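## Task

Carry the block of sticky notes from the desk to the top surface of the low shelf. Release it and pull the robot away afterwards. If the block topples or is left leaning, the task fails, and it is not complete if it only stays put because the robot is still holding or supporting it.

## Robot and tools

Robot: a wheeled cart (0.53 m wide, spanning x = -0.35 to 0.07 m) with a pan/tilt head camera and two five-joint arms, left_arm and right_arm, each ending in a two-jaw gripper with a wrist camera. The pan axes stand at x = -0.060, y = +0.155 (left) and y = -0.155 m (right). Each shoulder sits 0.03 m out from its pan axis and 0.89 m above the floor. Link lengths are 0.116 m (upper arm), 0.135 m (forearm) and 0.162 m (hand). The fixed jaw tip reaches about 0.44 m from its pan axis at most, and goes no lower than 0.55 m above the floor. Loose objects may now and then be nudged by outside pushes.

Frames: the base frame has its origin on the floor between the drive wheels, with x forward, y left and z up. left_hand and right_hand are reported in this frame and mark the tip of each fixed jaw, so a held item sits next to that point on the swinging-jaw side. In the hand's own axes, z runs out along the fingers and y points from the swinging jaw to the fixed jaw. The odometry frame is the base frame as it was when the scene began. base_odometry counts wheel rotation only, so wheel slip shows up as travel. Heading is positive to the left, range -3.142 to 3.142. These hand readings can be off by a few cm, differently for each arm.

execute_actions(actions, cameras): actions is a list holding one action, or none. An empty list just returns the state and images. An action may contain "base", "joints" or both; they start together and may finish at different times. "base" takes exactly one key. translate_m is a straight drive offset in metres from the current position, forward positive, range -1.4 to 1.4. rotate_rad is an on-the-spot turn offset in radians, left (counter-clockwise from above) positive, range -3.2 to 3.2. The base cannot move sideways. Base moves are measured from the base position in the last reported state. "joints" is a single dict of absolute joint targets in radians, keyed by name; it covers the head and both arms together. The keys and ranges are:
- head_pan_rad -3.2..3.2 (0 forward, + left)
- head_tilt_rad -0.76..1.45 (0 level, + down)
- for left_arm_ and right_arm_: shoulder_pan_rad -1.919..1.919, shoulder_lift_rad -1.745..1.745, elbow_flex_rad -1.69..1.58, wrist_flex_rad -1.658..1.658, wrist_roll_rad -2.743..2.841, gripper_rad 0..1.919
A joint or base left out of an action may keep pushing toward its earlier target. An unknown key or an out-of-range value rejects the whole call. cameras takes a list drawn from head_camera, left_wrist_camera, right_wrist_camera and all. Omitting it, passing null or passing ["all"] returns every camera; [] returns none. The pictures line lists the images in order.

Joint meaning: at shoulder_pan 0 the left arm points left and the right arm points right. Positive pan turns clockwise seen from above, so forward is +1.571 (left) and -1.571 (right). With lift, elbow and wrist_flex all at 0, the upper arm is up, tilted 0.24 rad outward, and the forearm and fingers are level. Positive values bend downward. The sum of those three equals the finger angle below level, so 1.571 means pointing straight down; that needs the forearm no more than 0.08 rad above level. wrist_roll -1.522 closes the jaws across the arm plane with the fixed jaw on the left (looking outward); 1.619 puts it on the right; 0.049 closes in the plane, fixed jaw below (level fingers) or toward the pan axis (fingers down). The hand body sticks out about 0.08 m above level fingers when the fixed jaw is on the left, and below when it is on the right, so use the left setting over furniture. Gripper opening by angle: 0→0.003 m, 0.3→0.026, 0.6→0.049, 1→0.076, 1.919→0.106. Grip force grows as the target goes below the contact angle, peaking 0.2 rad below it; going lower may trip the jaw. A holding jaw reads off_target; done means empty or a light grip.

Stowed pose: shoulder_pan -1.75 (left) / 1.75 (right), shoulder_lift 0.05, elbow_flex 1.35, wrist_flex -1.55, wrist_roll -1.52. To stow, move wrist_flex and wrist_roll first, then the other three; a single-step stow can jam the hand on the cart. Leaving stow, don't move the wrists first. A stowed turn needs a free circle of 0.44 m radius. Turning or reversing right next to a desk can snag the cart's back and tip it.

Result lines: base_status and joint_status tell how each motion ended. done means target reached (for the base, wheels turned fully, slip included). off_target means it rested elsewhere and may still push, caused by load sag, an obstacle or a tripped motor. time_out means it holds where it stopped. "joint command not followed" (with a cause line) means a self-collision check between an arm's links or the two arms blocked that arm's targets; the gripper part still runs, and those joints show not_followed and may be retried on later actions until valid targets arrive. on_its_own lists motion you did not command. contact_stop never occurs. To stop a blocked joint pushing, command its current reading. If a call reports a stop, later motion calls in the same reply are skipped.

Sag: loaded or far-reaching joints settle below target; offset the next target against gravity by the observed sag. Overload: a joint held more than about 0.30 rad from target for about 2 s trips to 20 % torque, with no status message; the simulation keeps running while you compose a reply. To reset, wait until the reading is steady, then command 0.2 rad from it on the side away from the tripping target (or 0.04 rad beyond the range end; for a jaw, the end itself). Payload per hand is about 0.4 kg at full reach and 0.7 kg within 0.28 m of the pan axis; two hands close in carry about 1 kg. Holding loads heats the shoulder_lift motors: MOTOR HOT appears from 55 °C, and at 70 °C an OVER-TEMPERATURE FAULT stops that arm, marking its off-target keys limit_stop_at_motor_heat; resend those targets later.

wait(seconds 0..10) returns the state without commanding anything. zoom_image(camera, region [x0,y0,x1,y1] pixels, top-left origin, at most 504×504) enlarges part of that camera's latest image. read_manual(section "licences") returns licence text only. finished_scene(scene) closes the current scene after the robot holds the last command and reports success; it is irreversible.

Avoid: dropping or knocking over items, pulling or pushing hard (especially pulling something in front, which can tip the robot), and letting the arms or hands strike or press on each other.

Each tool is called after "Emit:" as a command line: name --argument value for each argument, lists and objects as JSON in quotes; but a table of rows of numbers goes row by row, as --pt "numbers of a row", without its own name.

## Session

Emit:
execute_actions --actions '[]'

Scene clock: 0.00 s.
base_odometry: x=+0.000 y=+0.000 heading=+0.000 (m, m, rad; odometry frame)
base_status: not commanded
joint_positions: head_pan_rad=+0.026 head_tilt_rad=+0.026 left_arm_shoulder_pan_rad=-1.760 left_arm_shoulder_lift_rad=+0.015 left_arm_elbow_flex_rad=+1.312 left_arm_wrist_flex_rad=-1.479 left_arm_wrist_roll_rad=-1.513 left_arm_gripper_rad=+1.920 right_arm_shoulder_pan_rad=+1.764 right_arm_shoulder_lift_rad=+0.074 right_arm_elbow_flex_rad=+1.307 right_arm_wrist_flex_rad=-1.578 right_arm_wrist_roll_rad=-1.534 right_arm_gripper_rad=+1.920
joint_status: not commanded
left_hand: x=-0.3104 y=+0.0992 z=+0.9004 quat_wxyz=(-0.068, -0.648, -0.065, +0.756) (m; base frame)
right_hand: x=-0.3114 y=-0.1138 z=+0.9041 quat_wxyz=(-0.070, +0.631, -0.065, -0.770) (m; base frame)
pictures: head_camera, left_wrist_camera, right_wrist_camera
Images, in order (width x height): head_camera 644x476, left_wrist_camera 644x476, right_wrist_camera 644x476.

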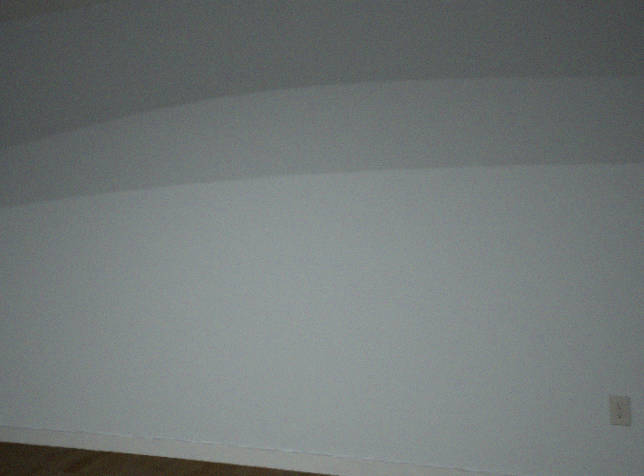

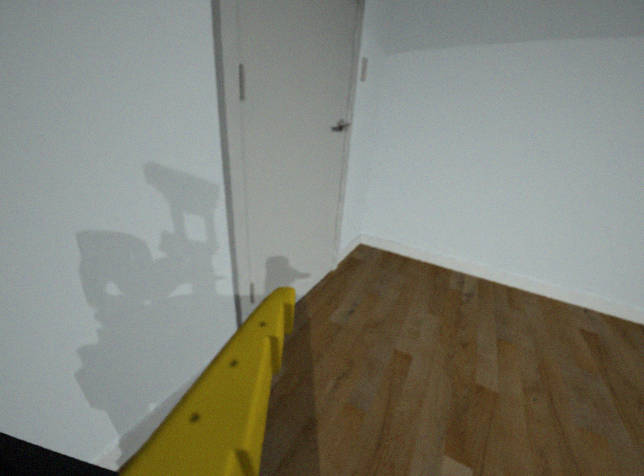

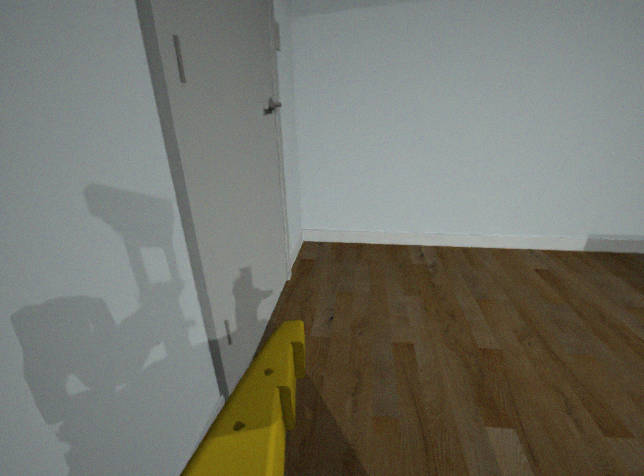

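Emit:
execute_actions --actions '[{"joints": {"head_pan_rad": 1.3, "head_tilt_rad": 0.45}}]' --cameras '["head_camera"]'

Scene clock: 6.20 s.
base_odometry: x=+0.000 y=+0.000 heading=+0.000 (m, m, rad; odometry frame)
base_status: not commanded
joint_positions: head_pan_rad=+1.290 head_tilt_rad=+0.443 left_arm_shoulder_pan_rad=-1.760 left_arm_shoulder_lift_rad=+0.015 left_arm_elbow_flex_rad=+1.312 left_arm_wrist_flex_rad=-1.479 left_arm_wrist_roll_rad=-1.513 left_arm_gripper_rad=+1.920 right_arm_shoulder_pan_rad=+1.764 right_arm_shoulder_lift_rad=+0.074 right_arm_elbow_flex_rad=+1.307 right_arm_wrist_flex_rad=-1.578 right_arm_wrist_roll_rad=-1.534 right_arm_gripper_rad=+1.920
joint_status: all done
left_hand: x=-0.3104 y=+0.0992 z=+0.9004 quat_wxyz=(-0.068, -0.648, -0.065, +0.756) (m; base frame)
right_hand: x=-0.3114 y=-0.1138 z=+0.9041 quat_wxyz=(-0.070, +0.631, -0.065, -0.770) (m; base frame)
pictures: head_camera
Images, in order (width x height): head_camera 644x476.

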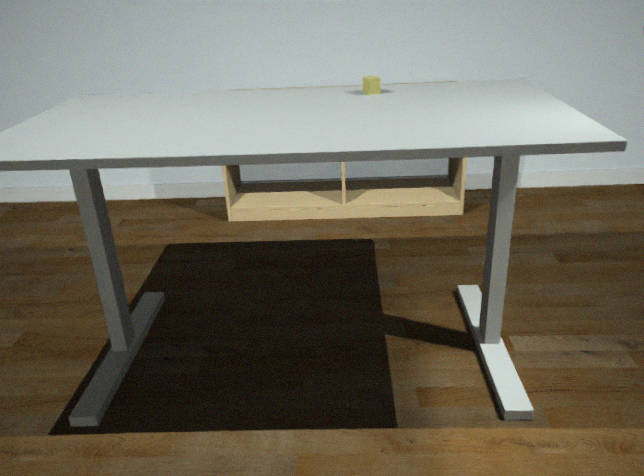

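Emit:
zoom_image --camera "head_camera" --region '[290, 50, 470, 130]'

Emit:
zoom_image --camera "head_camera" --region '[420, 60, 644, 240]'

Emit:
zoom_image --camera "head_camera" --region '[0, 60, 260, 240]'

Region (290, 50, 470, 130) of head_camera's 644x476 image, scaled by 2.800.

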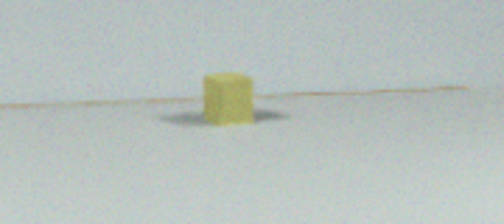

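Region (420, 60, 644, 240) of head_camera's 644x476 image, scaled by 2.250; it fills the top 405 rows of this view, and the rest is white.

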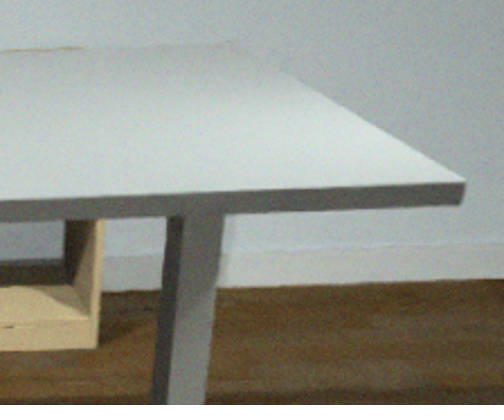

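Region (0, 60, 260, 240) of head_camera's 644x476 image, scaled by 1.938; it fills the top 349 rows of this view, and the rest is white.

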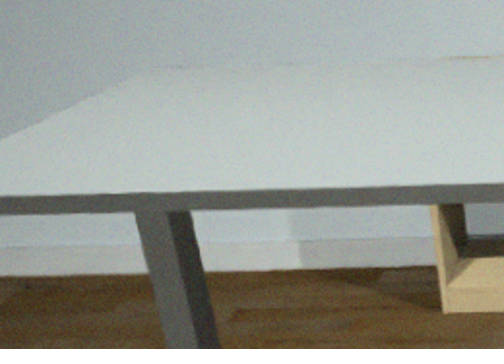

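Emit:
execute_actions --actions '[{"base": {"rotate_rad": 0.468}, "joints": {"head_pan_rad": 0.35, "head_tilt_rad": 0.45}}]' --cameras '["head_camera"]'

Scene clock: 53.60 s.
base_odometry: x=-0.001 y=+0.000 heading=+0.467 (m, m, rad; odometry frame)
base_status: done
joint_positions: head_pan_rad=+0.360 head_tilt_rad=+0.443 left_arm_shoulder_pan_rad=-1.760 left_arm_shoulder_lift_rad=+0.015 left_arm_elbow_flex_rad=+1.312 left_arm_wrist_flex_rad=-1.479 left_arm_wrist_roll_rad=-1.513 left_arm_gripper_rad=+1.920 right_arm_shoulder_pan_rad=+1.764 right_arm_shoulder_lift_rad=+0.074 right_arm_elbow_flex_rad=+1.307 right_arm_wrist_flex_rad=-1.578 right_arm_wrist_roll_rad=-1.534 right_arm_gripper_rad=+1.920
joint_status: all done
left_hand: x=-0.3104 y=+0.0992 z=+0.9004 quat_wxyz=(-0.068, -0.648, -0.065, +0.756) (m; base frame)
right_hand: x=-0.3114 y=-0.1138 z=+0.9041 quat_wxyz=(-0.070, +0.631, -0.065, -0.770) (m; base frame)
pictures: head_camera
Images, in order (width x height): head_camera 644x476.

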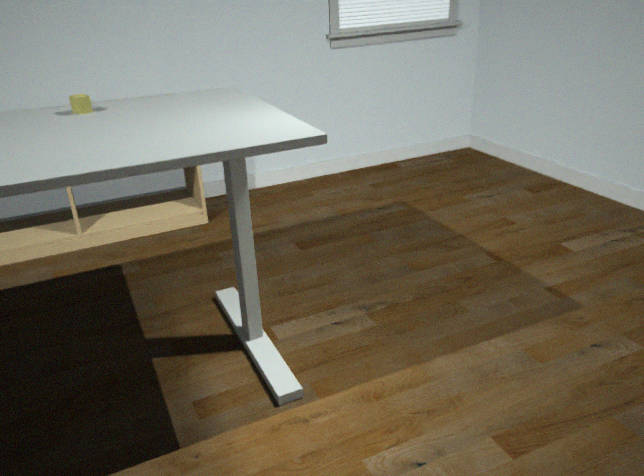

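Emit:
execute_actions --actions '[{"base": {"translate_m": 1.4}, "joints": {"head_pan_rad": 1.05, "head_tilt_rad": 0.45}}]' --cameras '["head_camera"]'

Scene clock: 64.93 s.
base_odometry: x=+1.250 y=+0.630 heading=+0.465 (m, m, rad; odometry frame)
base_status: done
joint_positions: head_pan_rad=+1.040 head_tilt_rad=+0.444 left_arm_shoulder_pan_rad=-1.760 left_arm_shoulder_lift_rad=+0.015 left_arm_elbow_flex_rad=+1.312 left_arm_wrist_flex_rad=-1.479 left_arm_wrist_roll_rad=-1.513 left_arm_gripper_rad=+1.920 right_arm_shoulder_pan_rad=+1.764 right_arm_shoulder_lift_rad=+0.074 right_arm_elbow_flex_rad=+1.307 right_arm_wrist_flex_rad=-1.578 right_arm_wrist_roll_rad=-1.534 right_arm_gripper_rad=+1.920
joint_status: all done
left_hand: x=-0.3104 y=+0.0992 z=+0.9004 quat_wxyz=(-0.068, -0.648, -0.065, +0.756) (m; base frame)
right_hand: x=-0.3114 y=-0.1138 z=+0.9041 quat_wxyz=(-0.070, +0.631, -0.065, -0.770) (m; base frame)
pictures: head_camera
Images, in order (width x height): head_camera 644x476.

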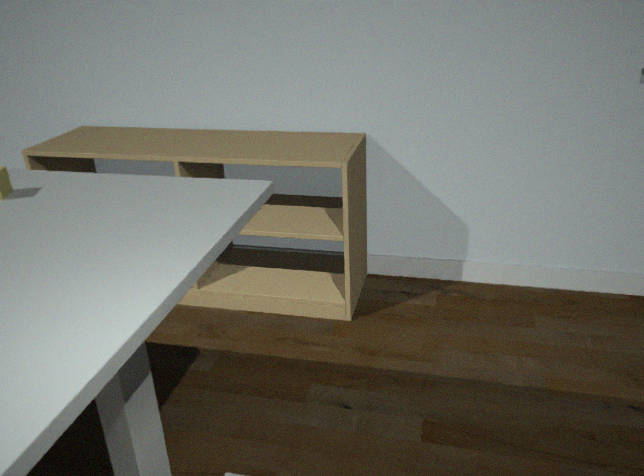

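Emit:
execute_actions --actions '[{"base": {"rotate_rad": 0.745}, "joints": {"head_pan_rad": 0.3, "head_tilt_rad": 0.5}}]' --cameras '["head_camera"]'

Scene clock: 81.57 s.
base_odometry: x=+1.249 y=+0.630 heading=+1.209 (m, m, rad; odometry frame)
base_status: done
joint_positions: head_pan_rad=+0.310 head_tilt_rad=+0.494 left_arm_shoulder_pan_rad=-1.760 left_arm_shoulder_lift_rad=+0.015 left_arm_elbow_flex_rad=+1.312 left_arm_wrist_flex_rad=-1.479 left_arm_wrist_roll_rad=-1.513 left_arm_gripper_rad=+1.920 right_arm_shoulder_pan_rad=+1.764 right_arm_shoulder_lift_rad=+0.074 right_arm_elbow_flex_rad=+1.307 right_arm_wrist_flex_rad=-1.578 right_arm_wrist_roll_rad=-1.534 right_arm_gripper_rad=+1.920
joint_status: all done
left_hand: x=-0.3104 y=+0.0992 z=+0.9004 quat_wxyz=(-0.068, -0.648, -0.065, +0.756) (m; base frame)
right_hand: x=-0.3114 y=-0.1138 z=+0.9041 quat_wxyz=(-0.070, +0.631, -0.065, -0.770) (m; base frame)
pictures: head_camera
Images, in order (width x height): head_camera 644x476.

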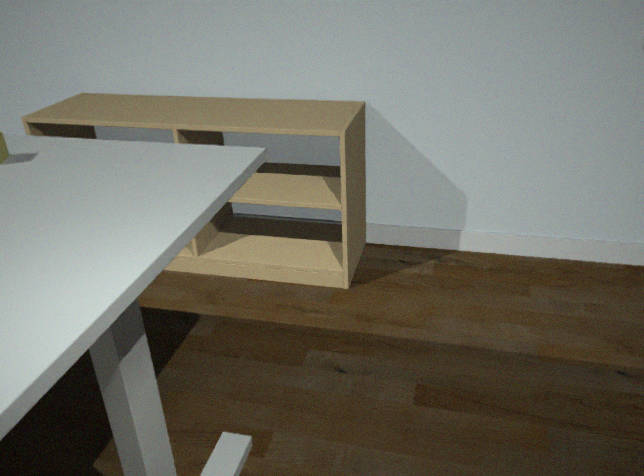

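Emit:
execute_actions --actions '[{"base": {"translate_m": 1.32}, "joints": {"head_pan_rad": 1.6, "head_tilt_rad": 0.6}}]' --cameras '["head_camera"]'

Scene clock: 97.57 s.
base_odometry: x=+1.717 y=+1.864 heading=+1.206 (m, m, rad; odometry frame)
base_status: done
joint_positions: head_pan_rad=+1.590 head_tilt_rad=+0.594 left_arm_shoulder_pan_rad=-1.760 left_arm_shoulder_lift_rad=+0.015 left_arm_elbow_flex_rad=+1.312 left_arm_wrist_flex_rad=-1.479 left_arm_wrist_roll_rad=-1.513 left_arm_gripper_rad=+1.920 right_arm_shoulder_pan_rad=+1.764 right_arm_shoulder_lift_rad=+0.074 right_arm_elbow_flex_rad=+1.307 right_arm_wrist_flex_rad=-1.578 right_arm_wrist_roll_rad=-1.534 right_arm_gripper_rad=+1.920
joint_status: all done
left_hand: x=-0.3104 y=+0.0992 z=+0.9004 quat_wxyz=(-0.068, -0.648, -0.065, +0.756) (m; base frame)
right_hand: x=-0.3114 y=-0.1138 z=+0.9041 quat_wxyz=(-0.070, +0.631, -0.065, -0.770) (m; base frame)
pictures: head_camera
Images, in order (width x height): head_camera 644x476.

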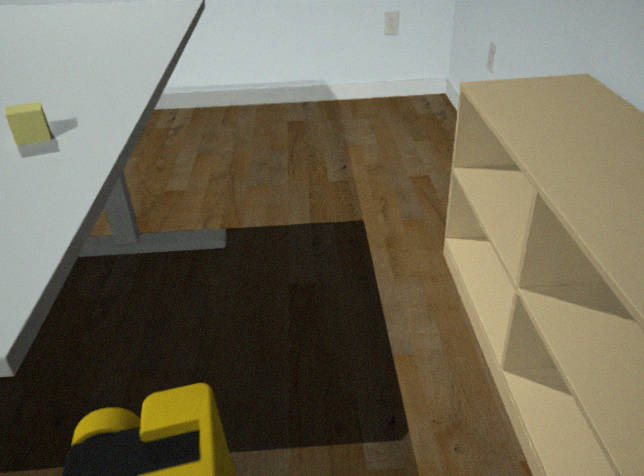

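Emit:
zoom_image --camera "head_camera" --region '[0, 60, 200, 220]'

Region (0, 60, 200, 220) of head_camera's 644x476 image, scaled by 2.520; it fills the top 403 rows of this view, and the rest is white.

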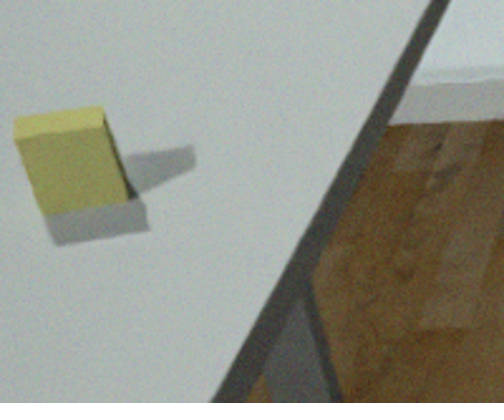

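Emit:
execute_actions --actions '[{"base": {"rotate_rad": 1.58}, "joints": {"head_pan_rad": 0.0, "head_tilt_rad": 0.6, "left_arm_shoulder_pan_rad": -0.3, "left_arm_shoulder_lift_rad": -0.33, "left_arm_elbow_flex_rad": 0.27}}]' --cameras '["head_camera"]'

Scene clock: 157.00 s.
base_odometry: x=+1.717 y=+1.864 heading=+2.785 (m, m, rad; odometry frame)
base_status: done
joint_positions: head_pan_rad=+0.010 head_tilt_rad=+0.594 left_arm_shoulder_pan_rad=-0.306 left_arm_shoulder_lift_rad=-0.298 left_arm_elbow_flex_rad=+0.301 left_arm_wrist_flex_rad=-1.479 left_arm_wrist_roll_rad=-1.513 left_arm_gripper_rad=+1.920 right_arm_shoulder_pan_rad=+1.764 right_arm_shoulder_lift_rad=+0.074 right_arm_elbow_flex_rad=+1.307 right_arm_wrist_flex_rad=-1.578 right_arm_wrist_roll_rad=-1.534 right_arm_gripper_rad=+1.920
joint_status: all done
left_hand: x=-0.1199 y=+0.3192 z=+1.1744 quat_wxyz=(+0.594, -0.039, +0.028, +0.803) (m; base frame)
right_hand: x=-0.3114 y=-0.1138 z=+0.9041 quat_wxyz=(-0.070, +0.631, -0.065, -0.770) (m; base frame)
pictures: head_camera
Images, in order (width x height): head_camera 644x476.

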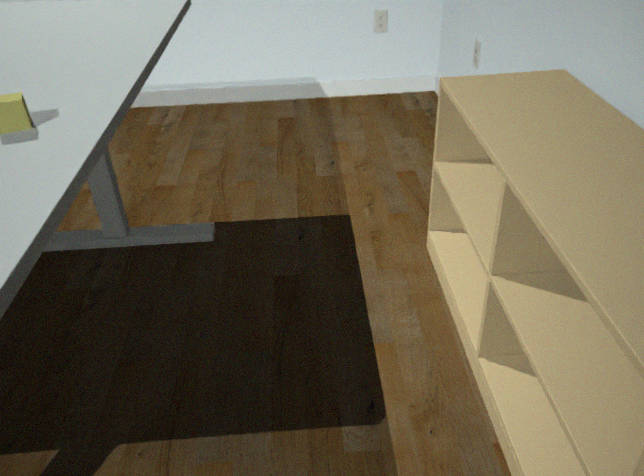

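Emit:
execute_actions --actions '[{"base": {"translate_m": 1.07}, "joints": {"head_pan_rad": 1.75, "head_tilt_rad": 0.7, "left_arm_wrist_flex_rad": 0.79, "left_arm_wrist_roll_rad": -1.522, "left_arm_gripper_rad": 1.15}}]' --cameras '["head_camera", "left_wrist_camera"]'

Scene clock: 170.03 s.
base_odometry: x=+0.714 y=+2.237 heading=+2.783 (m, m, rad; odometry frame)
base_status: done
joint_positions: head_pan_rad=+1.740 head_tilt_rad=+0.694 left_arm_shoulder_pan_rad=-0.304 left_arm_shoulder_lift_rad=-0.298 left_arm_elbow_flex_rad=+0.301 left_arm_wrist_flex_rad=+0.782 left_arm_wrist_roll_rad=-1.513 left_arm_gripper_rad=+1.157 right_arm_shoulder_pan_rad=+1.764 right_arm_shoulder_lift_rad=+0.074 right_arm_elbow_flex_rad=+1.307 right_arm_wrist_flex_rad=-1.578 right_arm_wrist_roll_rad=-1.534 right_arm_gripper_rad=+1.920
joint_status: all done
left_hand: x=-0.1489 y=+0.4125 z=+0.9008 quat_wxyz=(+0.228, -0.747, +0.543, +0.307) (m; base frame)
right_hand: x=-0.3114 y=-0.1138 z=+0.9041 quat_wxyz=(-0.070, +0.631, -0.065, -0.770) (m; base frame)
pictures: head_camera, left_wrist_camera
Images, in order (width x height): head_camera 644x476, left_wrist_camera 644x476.

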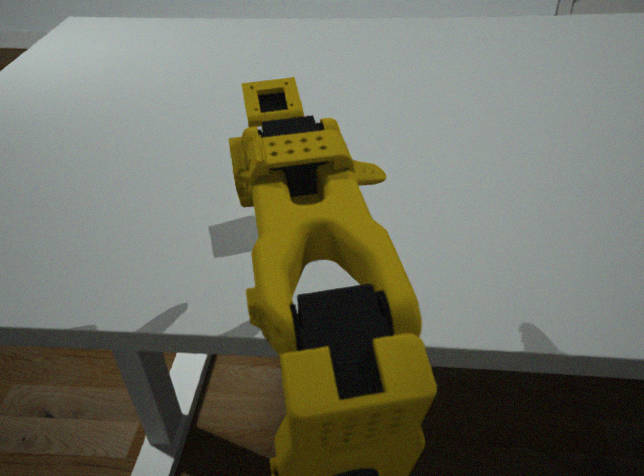

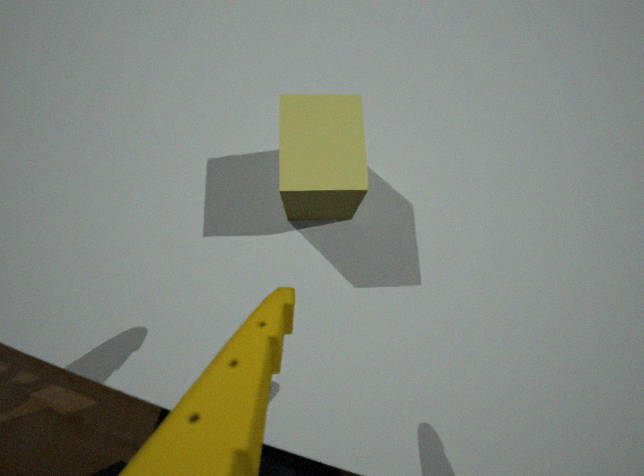

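Emit:
execute_actions --actions '[{"joints": {"left_arm_shoulder_pan_rad": -0.372, "left_arm_shoulder_lift_rad": 0.17, "left_arm_elbow_flex_rad": -0.06, "left_arm_wrist_flex_rad": 0.62}}]' --cameras '["head_camera", "left_wrist_camera"]'

Scene clock: 201.73 s.
base_odometry: x=+0.714 y=+2.237 heading=+2.783 (m, m, rad; odometry frame)
base_status: not commanded
joint_positions: head_pan_rad=+1.740 head_tilt_rad=+0.694 left_arm_shoulder_pan_rad=-0.366 left_arm_shoulder_lift_rad=+0.186 left_arm_elbow_flex_rad=-0.023 left_arm_wrist_flex_rad=+0.640 left_arm_wrist_roll_rad=-1.513 left_arm_gripper_rad=+1.157 right_arm_shoulder_pan_rad=+1.764 right_arm_shoulder_lift_rad=+0.074 right_arm_elbow_flex_rad=+1.307 right_arm_wrist_flex_rad=-1.578 right_arm_wrist_roll_rad=-1.534 right_arm_gripper_rad=+1.920
joint_status: all done
left_hand: x=-0.1830 y=+0.4548 z=+0.8671 quat_wxyz=(+0.214, -0.766, +0.522, +0.308) (m; base frame)
right_hand: x=-0.3114 y=-0.1138 z=+0.9041 quat_wxyz=(-0.070, +0.631, -0.065, -0.770) (m; base frame)
pictures: head_camera, left_wrist_camera
Images, in order (width x height): head_camera 644x476, left_wrist_camera 644x476.

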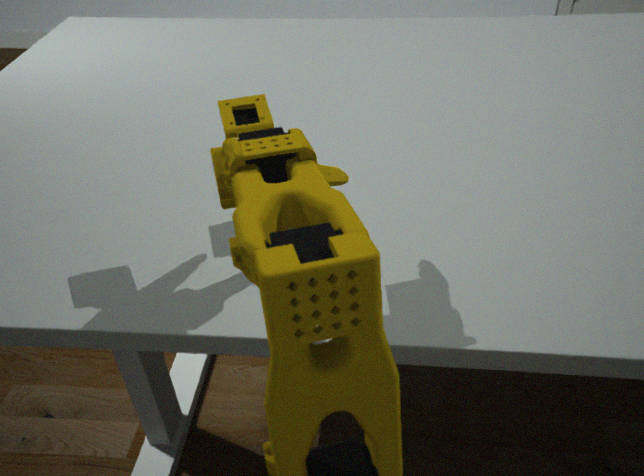

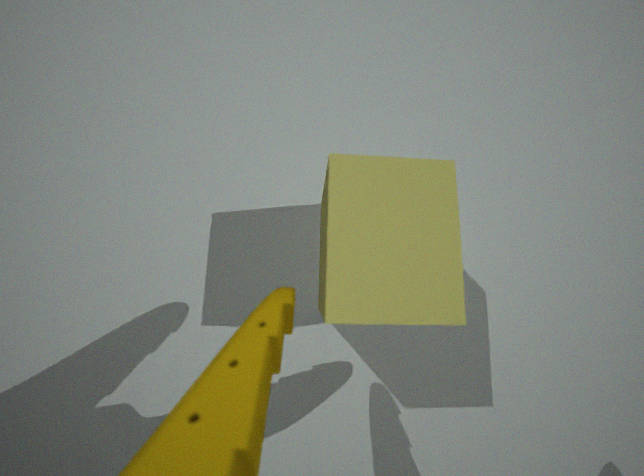

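Emit:
execute_actions --actions '[{"joints": {"left_arm_shoulder_lift_rad": 0.469, "left_arm_elbow_flex_rad": -0.324, "left_arm_wrist_flex_rad": 0.577}}]' --cameras '["head_camera", "left_wrist_camera"]'

Scene clock: 242.37 s.
base_odometry: x=+0.714 y=+2.237 heading=+2.783 (m, m, rad; odometry frame)
base_status: not commanded
joint_positions: head_pan_rad=+1.740 head_tilt_rad=+0.694 left_arm_shoulder_pan_rad=-0.366 left_arm_shoulder_lift_rad=+0.489 left_arm_elbow_flex_rad=-0.288 left_arm_wrist_flex_rad=+0.597 left_arm_wrist_roll_rad=-1.513 left_arm_gripper_rad=+1.157 right_arm_shoulder_pan_rad=+1.764 right_arm_shoulder_lift_rad=+0.074 right_arm_elbow_flex_rad=+1.307 right_arm_wrist_flex_rad=-1.578 right_arm_wrist_roll_rad=-1.534 right_arm_gripper_rad=+1.920
joint_status: all done
left_hand: x=-0.1934 y=+0.4820 z=+0.8432 quat_wxyz=(+0.215, -0.766, +0.521, +0.309) (m; base frame)
right_hand: x=-0.3114 y=-0.1138 z=+0.9041 quat_wxyz=(-0.070, +0.631, -0.065, -0.770) (m; base frame)
pictures: head_camera, left_wrist_camera
Images, in order (width x height): head_camera 644x476, left_wrist_camera 644x476.

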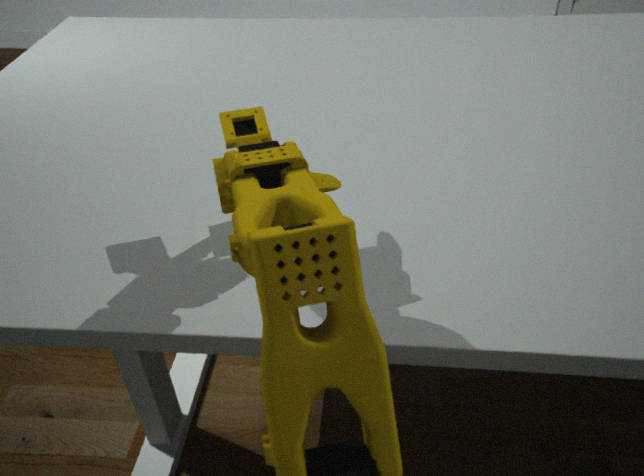

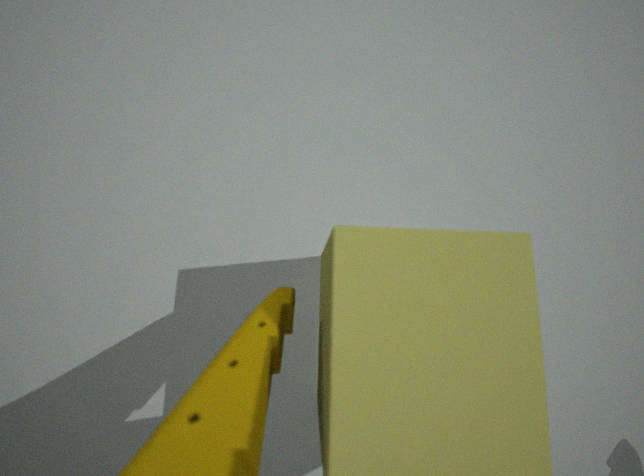

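Emit:
execute_actions --actions '[{"joints": {"left_arm_shoulder_pan_rad": -0.338, "left_arm_gripper_rad": 0.36}}]' --cameras '["head_camera", "left_wrist_camera"]'

Scene clock: 249.47 s.
base_odometry: x=+0.714 y=+2.237 heading=+2.783 (m, m, rad; odometry frame)
base_status: not commanded
joint_positions: head_pan_rad=+1.740 head_tilt_rad=+0.694 left_arm_shoulder_pan_rad=-0.344 left_arm_shoulder_lift_rad=+0.489 left_arm_elbow_flex_rad=-0.294 left_arm_wrist_flex_rad=+0.595 left_arm_wrist_roll_rad=-1.513 left_arm_gripper_rad=+0.509 right_arm_shoulder_pan_rad=+1.764 right_arm_shoulder_lift_rad=+0.074 right_arm_elbow_flex_rad=+1.307 right_arm_wrist_flex_rad=-1.578 right_arm_wrist_roll_rad=-1.534 right_arm_gripper_rad=+1.920
joint_status: left_arm_gripper_rad off_target (ended at +0.509, target +0.360); the others done
left_hand: x=-0.1867 y=+0.4857 z=+0.8449 quat_wxyz=(+0.220, -0.759, +0.529, +0.310) (m; base frame)
right_hand: x=-0.3114 y=-0.1138 z=+0.9041 quat_wxyz=(-0.070, +0.631, -0.065, -0.770) (m; base frame)
pictures: head_camera, left_wrist_camera
Images, in order (width x height): head_camera 644x476, left_wrist_camera 644x476.

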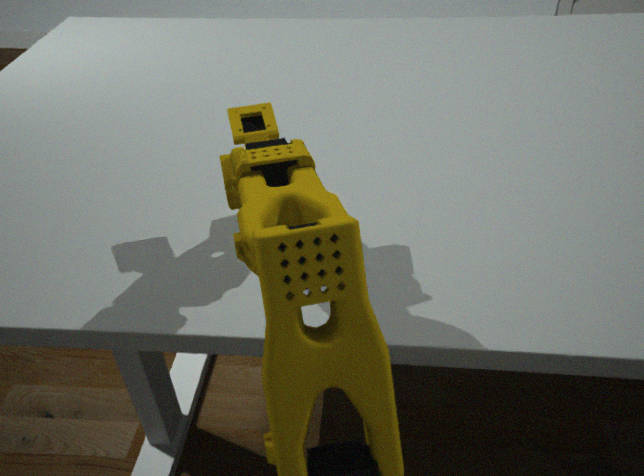

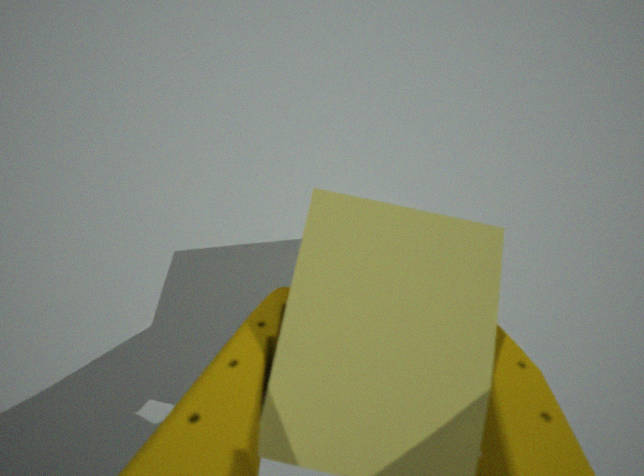

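Emit:
execute_actions --actions '[{"joints": {"left_arm_shoulder_lift_rad": 0.04, "left_arm_wrist_flex_rad": 1.0, "left_arm_gripper_rad": 0.32, "head_pan_rad": 2.3, "head_tilt_rad": 0.8}}]' --cameras '["head_camera", "left_wrist_camera"]'

Scene clock: 257.33 s.
base_odometry: x=+0.714 y=+2.237 heading=+2.783 (m, m, rad; odometry frame)
base_status: not commanded
joint_positions: head_pan_rad=+2.290 head_tilt_rad=+0.795 left_arm_shoulder_pan_rad=-0.344 left_arm_shoulder_lift_rad=+0.104 left_arm_elbow_flex_rad=-0.294 left_arm_wrist_flex_rad=+0.996 left_arm_wrist_roll_rad=-1.513 left_arm_gripper_rad=+0.505 right_arm_shoulder_pan_rad=+1.764 right_arm_shoulder_lift_rad=+0.074 right_arm_elbow_flex_rad=+1.307 right_arm_wrist_flex_rad=-1.578 right_arm_wrist_roll_rad=-1.534 right_arm_gripper_rad=+1.920
joint_status: left_arm_gripper_rad off_target (ended at +0.505, target +0.320); the others done
left_hand: x=-0.1727 y=+0.4465 z=+0.9176 quat_wxyz=(+0.216, -0.761, +0.530, +0.304) (m; base frame)
right_hand: x=-0.3114 y=-0.1138 z=+0.9041 quat_wxyz=(-0.070, +0.631, -0.065, -0.770) (m; base frame)
pictures: head_camera, left_wrist_camera
Images, in order (width x height): head_camera 644x476, left_wrist_camera 644x476.

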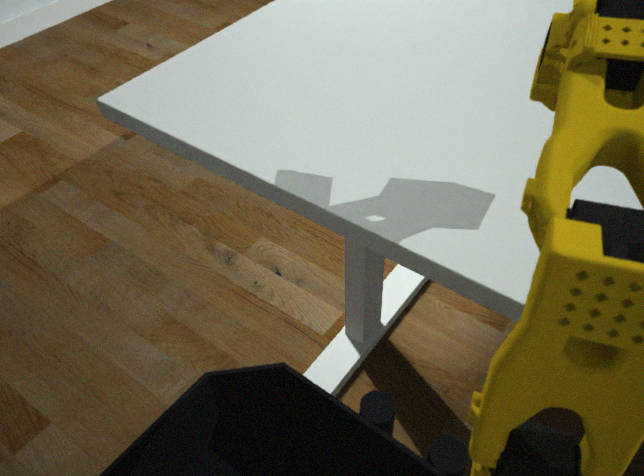

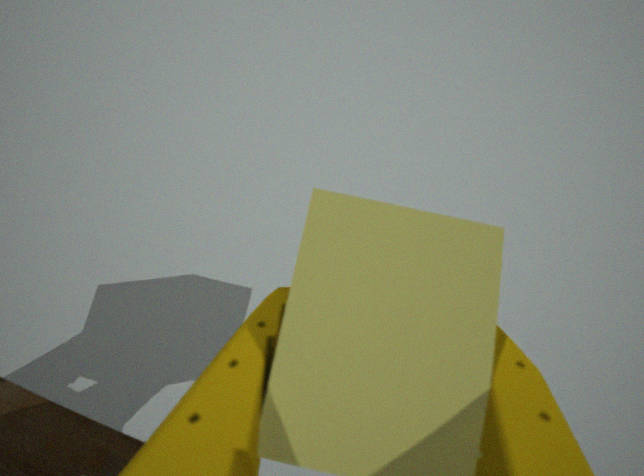

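Emit:
execute_actions --actions '[{"base": {"translate_m": -1.0}, "joints": {"head_pan_rad": -0.4, "head_tilt_rad": 0.8, "left_arm_shoulder_pan_rad": 0.0}}]' --cameras '["head_camera", "left_wrist_camera"]'

Scene clock: 277.27 s.
base_odometry: x=+1.650 y=+1.885 heading=+2.780 (m, m, rad; odometry frame)
base_status: done
joint_positions: head_pan_rad=-0.390 head_tilt_rad=+0.795 left_arm_shoulder_pan_rad=-0.004 left_arm_shoulder_lift_rad=+0.104 left_arm_elbow_flex_rad=-0.294 left_arm_wrist_flex_rad=+0.996 left_arm_wrist_roll_rad=-1.513 left_arm_gripper_rad=+0.504 right_arm_shoulder_pan_rad=+1.764 right_arm_shoulder_lift_rad=+0.074 right_arm_elbow_flex_rad=+1.307 right_arm_wrist_flex_rad=-1.578 right_arm_wrist_roll_rad=-1.534 right_arm_gripper_rad=+1.920
joint_status: all done
left_hand: x=-0.0688 y=+0.4674 z=+0.9176 quat_wxyz=(+0.265, -0.660, +0.652, +0.263) (m; base frame)
right_hand: x=-0.3114 y=-0.1138 z=+0.9041 quat_wxyz=(-0.070, +0.631, -0.065, -0.770) (m; base frame)
pictures: head_camera, left_wrist_camera
Images, in order (width x height): head_camera 644x476, left_wrist_camera 644x476.

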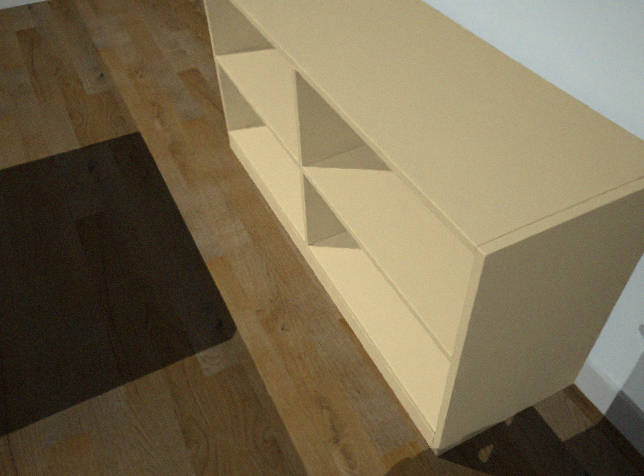

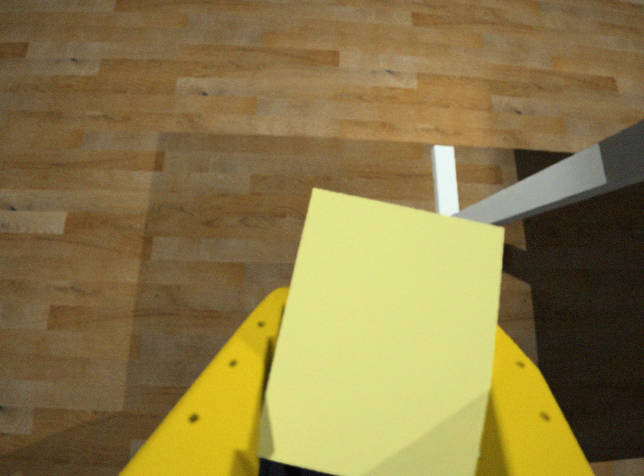

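Emit:
execute_actions --actions '[]'

Scene clock: 304.13 s.
base_odometry: x=+1.650 y=+1.885 heading=+2.780 (m, m, rad; odometry frame)
base_status: done
joint_positions: head_pan_rad=-0.390 head_tilt_rad=+0.795 left_arm_shoulder_pan_rad=-0.004 left_arm_shoulder_lift_rad=+0.104 left_arm_elbow_flex_rad=-0.294 left_arm_wrist_flex_rad=+0.996 left_arm_wrist_roll_rad=-1.513 left_arm_gripper_rad=+0.504 right_arm_shoulder_pan_rad=+1.764 right_arm_shoulder_lift_rad=+0.074 right_arm_elbow_flex_rad=+1.307 right_arm_wrist_flex_rad=-1.578 right_arm_wrist_roll_rad=-1.534 right_arm_gripper_rad=+1.920
joint_status: all done
left_hand: x=-0.0688 y=+0.4674 z=+0.9176 quat_wxyz=(+0.265, -0.660, +0.652, +0.263) (m; base frame)
right_hand: x=-0.3114 y=-0.1138 z=+0.9041 quat_wxyz=(-0.070, +0.631, -0.065, -0.770) (m; base frame)
pictures: head_camera, left_wrist_camera, right_wrist_camera
Images, in order (width x height): head_camera 644x476, left_wrist_camera 644x476, right_wrist_camera 644x476.

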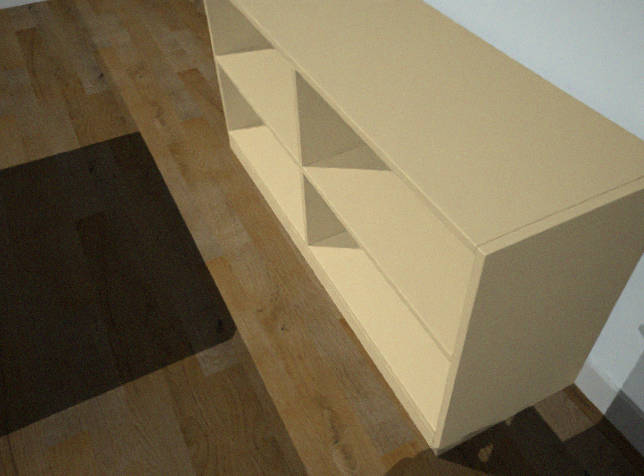

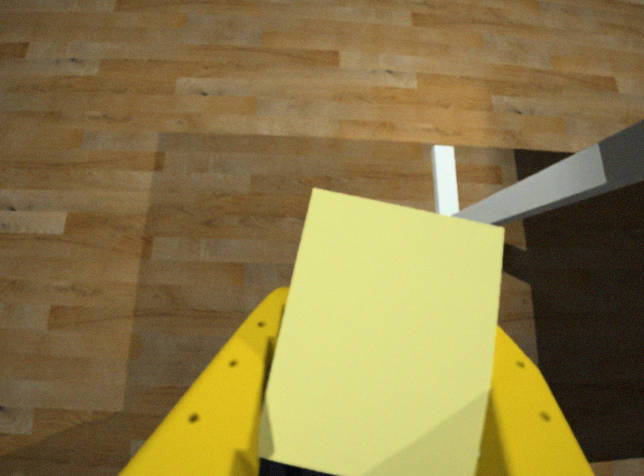

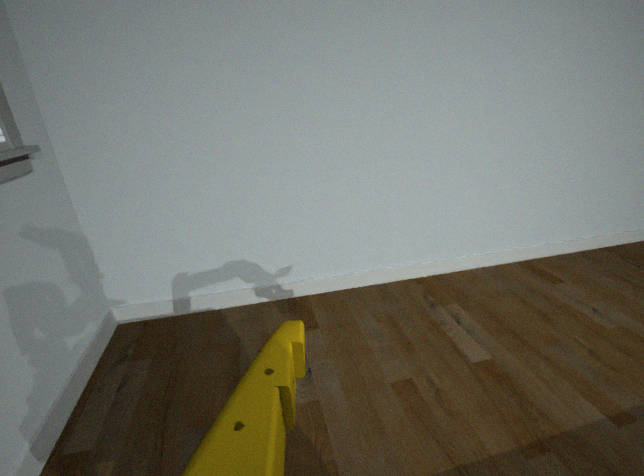

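Emit:
execute_actions --actions '[{"base": {"rotate_rad": -1.06}, "joints": {"left_arm_shoulder_pan_rad": 1.575, "left_arm_gripper_rad": 0.32, "head_pan_rad": 0.15, "head_tilt_rad": 0.8}}]' --cameras '["head_camera", "left_wrist_camera"]'

Scene clock: 374.43 s.
base_odometry: x=+1.651 y=+1.884 heading=+1.721 (m, m, rad; odometry frame)
base_status: done
joint_positions: head_pan_rad=+0.140 head_tilt_rad=+0.795 left_arm_shoulder_pan_rad=+1.570 left_arm_shoulder_lift_rad=+0.104 left_arm_elbow_flex_rad=-0.294 left_arm_wrist_flex_rad=+0.996 left_arm_wrist_roll_rad=-1.513 left_arm_gripper_rad=+0.504 right_arm_shoulder_pan_rad=+1.764 right_arm_shoulder_lift_rad=+0.074 right_arm_elbow_flex_rad=+1.307 right_arm_wrist_flex_rad=-1.578 right_arm_wrist_roll_rad=-1.534 right_arm_gripper_rad=+1.920
joint_status: left_arm_gripper_rad off_target (ended at +0.504, target +0.320); the others done
left_hand: x=+0.2524 y=+0.1629 z=+0.9176 quat_wxyz=(+0.373, -0.005, +0.928, -0.002) (m; base frame)
right_hand: x=-0.3114 y=-0.1138 z=+0.9041 quat_wxyz=(-0.070, +0.631, -0.065, -0.770) (m; base frame)
pictures: head_camera, left_wrist_camera
Images, in order (width x height): head_camera 644x476, left_wrist_camera 644x476.

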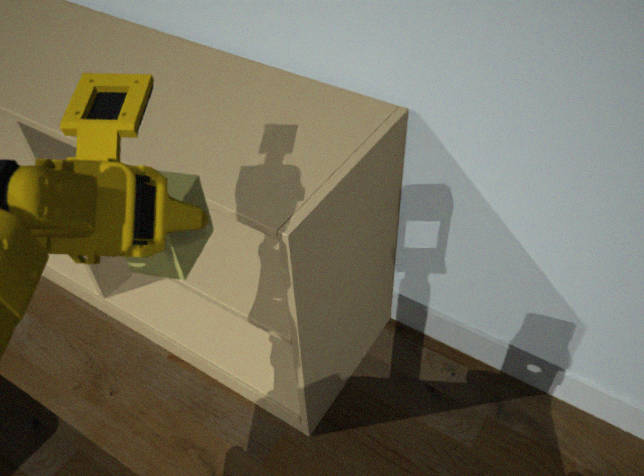

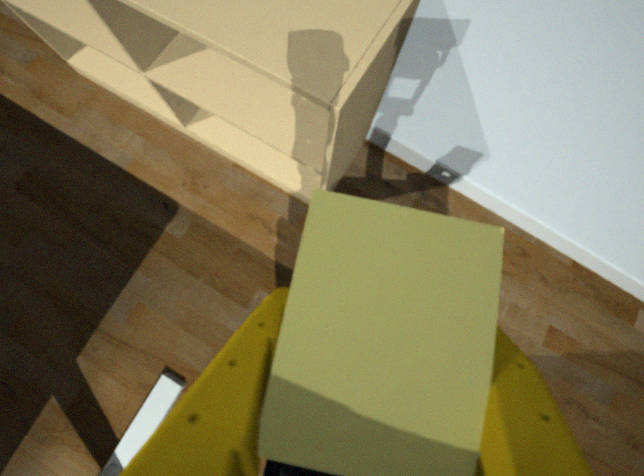

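Emit:
execute_actions --actions '[{"base": {"translate_m": 0.40}, "joints": {"left_arm_shoulder_pan_rad": 1.505, "left_arm_shoulder_lift_rad": 1.08, "left_arm_elbow_flex_rad": -0.175, "left_arm_wrist_flex_rad": -0.175, "left_arm_gripper_rad": 0.32, "head_pan_rad": 0.35, "head_tilt_rad": 1.0}}]' --cameras '["head_camera", "left_wrist_camera"]'

Scene clock: 410.13 s.
base_odometry: x=+1.591 y=+2.280 heading=+1.720 (m, m, rad; odometry frame)
base_status: done
joint_positions: head_pan_rad=+0.340 head_tilt_rad=+0.995 left_arm_shoulder_pan_rad=+1.510 left_arm_shoulder_lift_rad=+1.111 left_arm_elbow_flex_rad=-0.162 left_arm_wrist_flex_rad=-0.150 left_arm_wrist_roll_rad=-1.513 left_arm_gripper_rad=+0.504 right_arm_shoulder_pan_rad=+1.764 right_arm_shoulder_lift_rad=+0.074 right_arm_elbow_flex_rad=+1.307 right_arm_wrist_flex_rad=-1.578 right_arm_wrist_roll_rad=-1.534 right_arm_gripper_rad=+1.920
joint_status: left_arm_gripper_rad off_target (ended at +0.504, target +0.320); the others done
left_hand: x=+0.2774 y=+0.1831 z=+0.6972 quat_wxyz=(+0.377, -0.032, +0.926, +0.010) (m; base frame)
right_hand: x=-0.3114 y=-0.1138 z=+0.9041 quat_wxyz=(-0.070, +0.631, -0.065, -0.770) (m; base frame)
pictures: head_camera, left_wrist_camera
Images, in order (width x height): head_camera 644x476, left_wrist_camera 644x476.

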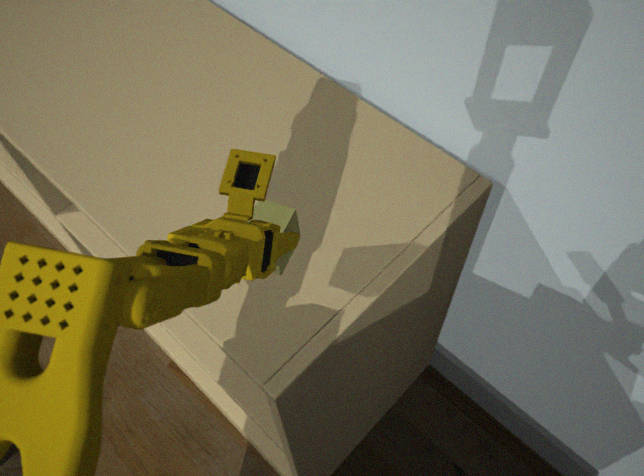

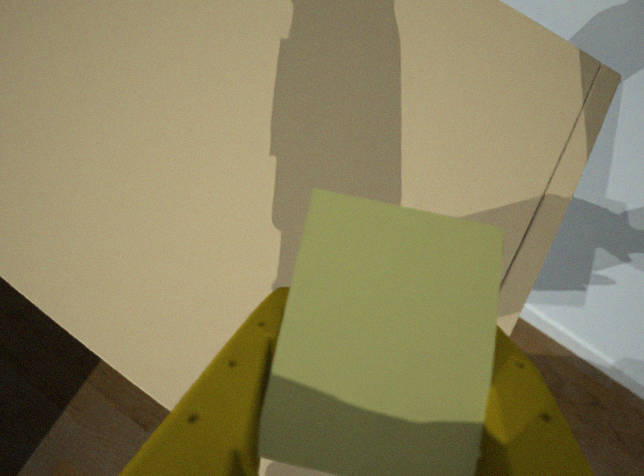

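Emit:
zoom_image --camera "head_camera" --region '[200, 130, 400, 330]'

Region (200, 130, 400, 330) of head_camera's 644x476 image, scaled by 2.520.

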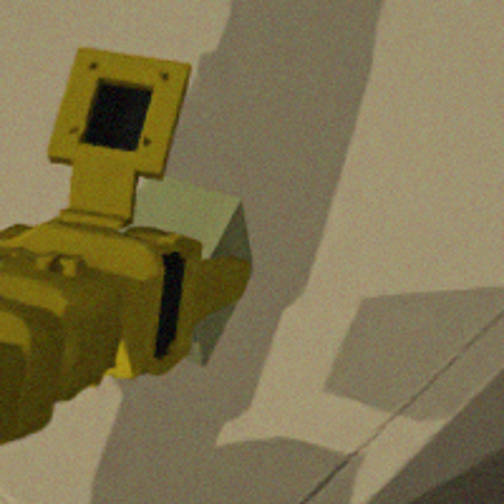

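Emit:
execute_actions --actions '[{"joints": {"left_arm_shoulder_lift_rad": 1.42, "left_arm_elbow_flex_rad": -0.545, "left_arm_wrist_flex_rad": -0.175, "left_arm_gripper_rad": 0.32}}]' --cameras '["head_camera", "left_wrist_camera"]'

Scene clock: 433.43 s.
base_odometry: x=+1.591 y=+2.280 heading=+1.720 (m, m, rad; odometry frame)
base_status: not commanded
joint_positions: head_pan_rad=+0.340 head_tilt_rad=+0.995 left_arm_shoulder_pan_rad=+1.510 left_arm_shoulder_lift_rad=+1.451 left_arm_elbow_flex_rad=-0.509 left_arm_wrist_flex_rad=-0.152 left_arm_wrist_roll_rad=-1.513 left_arm_gripper_rad=+0.504 right_arm_shoulder_pan_rad=+1.764 right_arm_shoulder_lift_rad=+0.074 right_arm_elbow_flex_rad=+1.307 right_arm_wrist_flex_rad=-1.578 right_arm_wrist_roll_rad=-1.534 right_arm_gripper_rad=+1.920
joint_status: left_arm_gripper_rad off_target (ended at +0.504, target +0.320); the others done
left_hand: x=+0.2807 y=+0.1833 z=+0.6593 quat_wxyz=(+0.380, -0.032, +0.924, +0.010) (m; base frame)
right_hand: x=-0.3114 y=-0.1138 z=+0.9041 quat_wxyz=(-0.070, +0.631, -0.065, -0.770) (m; base frame)
pictures: head_camera, left_wrist_camera
Images, in order (width x height): head_camera 644x476, left_wrist_camera 644x476.

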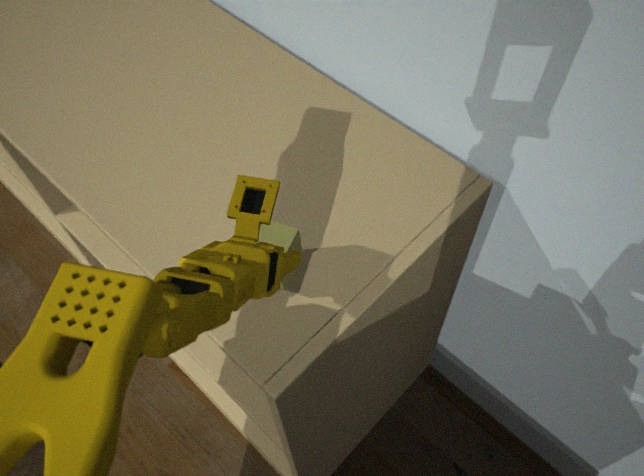

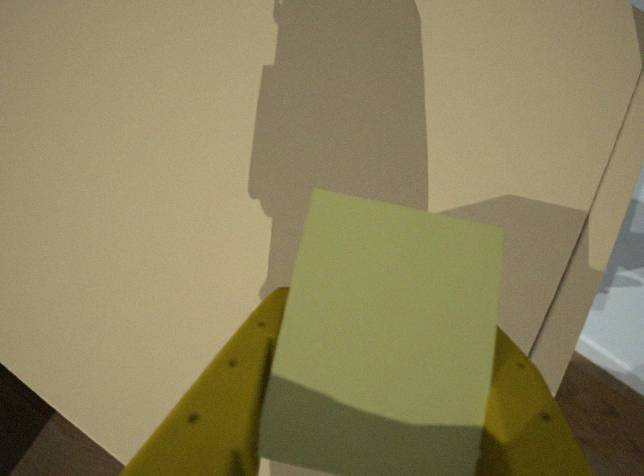

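Emit:
zoom_image --camera "head_camera" --region '[240, 200, 400, 330]'

Region (240, 200, 400, 330) of head_camera's 644x476 image, scaled by 3.150; it fills the top 410 rows of this view, and the rest is white.

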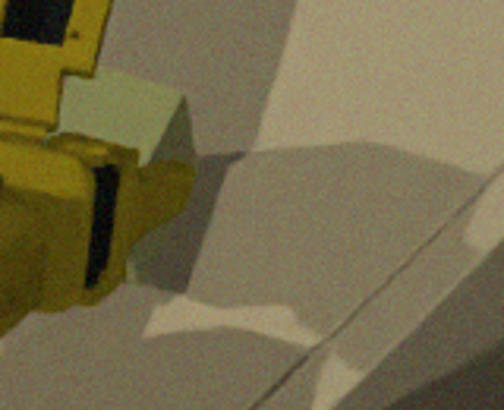

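Emit:
execute_actions --actions '[{"joints": {"left_arm_shoulder_lift_rad": 1.605, "left_arm_elbow_flex_rad": -0.73, "left_arm_wrist_flex_rad": -0.175, "left_arm_gripper_rad": 0.32}}]' --cameras '["head_camera", "left_wrist_camera"]'

Scene clock: 465.13 s.
base_odometry: x=+1.591 y=+2.280 heading=+1.720 (m, m, rad; odometry frame)
base_status: not commanded
joint_positions: head_pan_rad=+0.340 head_tilt_rad=+0.995 left_arm_shoulder_pan_rad=+1.510 left_arm_shoulder_lift_rad=+1.623 left_arm_elbow_flex_rad=-0.701 left_arm_wrist_flex_rad=-0.153 left_arm_wrist_roll_rad=-1.513 left_arm_gripper_rad=+0.504 right_arm_shoulder_pan_rad=+1.764 right_arm_shoulder_lift_rad=+0.074 right_arm_elbow_flex_rad=+1.307 right_arm_wrist_flex_rad=-1.578 right_arm_wrist_roll_rad=-1.534 right_arm_gripper_rad=+1.920
joint_status: left_arm_gripper_rad off_target (ended at +0.504, target +0.320); the others done
left_hand: x=+0.2811 y=+0.1833 z=+0.6440 quat_wxyz=(+0.390, -0.032, +0.920, +0.010) (m; base frame)
right_hand: x=-0.3114 y=-0.1138 z=+0.9041 quat_wxyz=(-0.070, +0.631, -0.065, -0.770) (m; base frame)
pictures: head_camera, left_wrist_camera
Images, in order (width x height): head_camera 644x476, left_wrist_camera 644x476.

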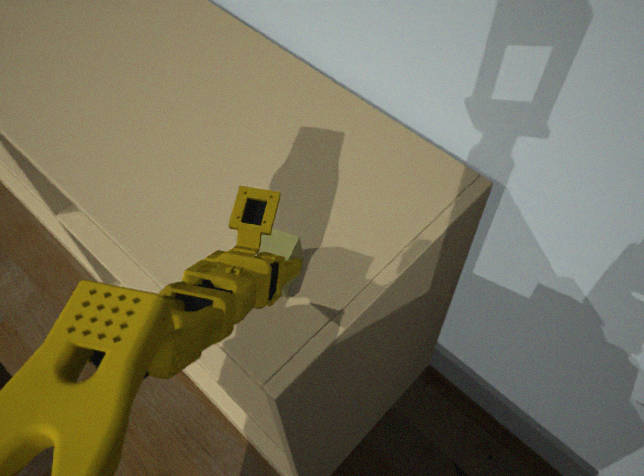

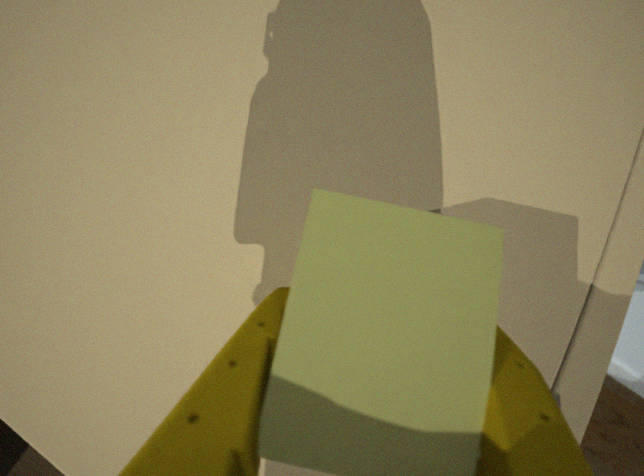

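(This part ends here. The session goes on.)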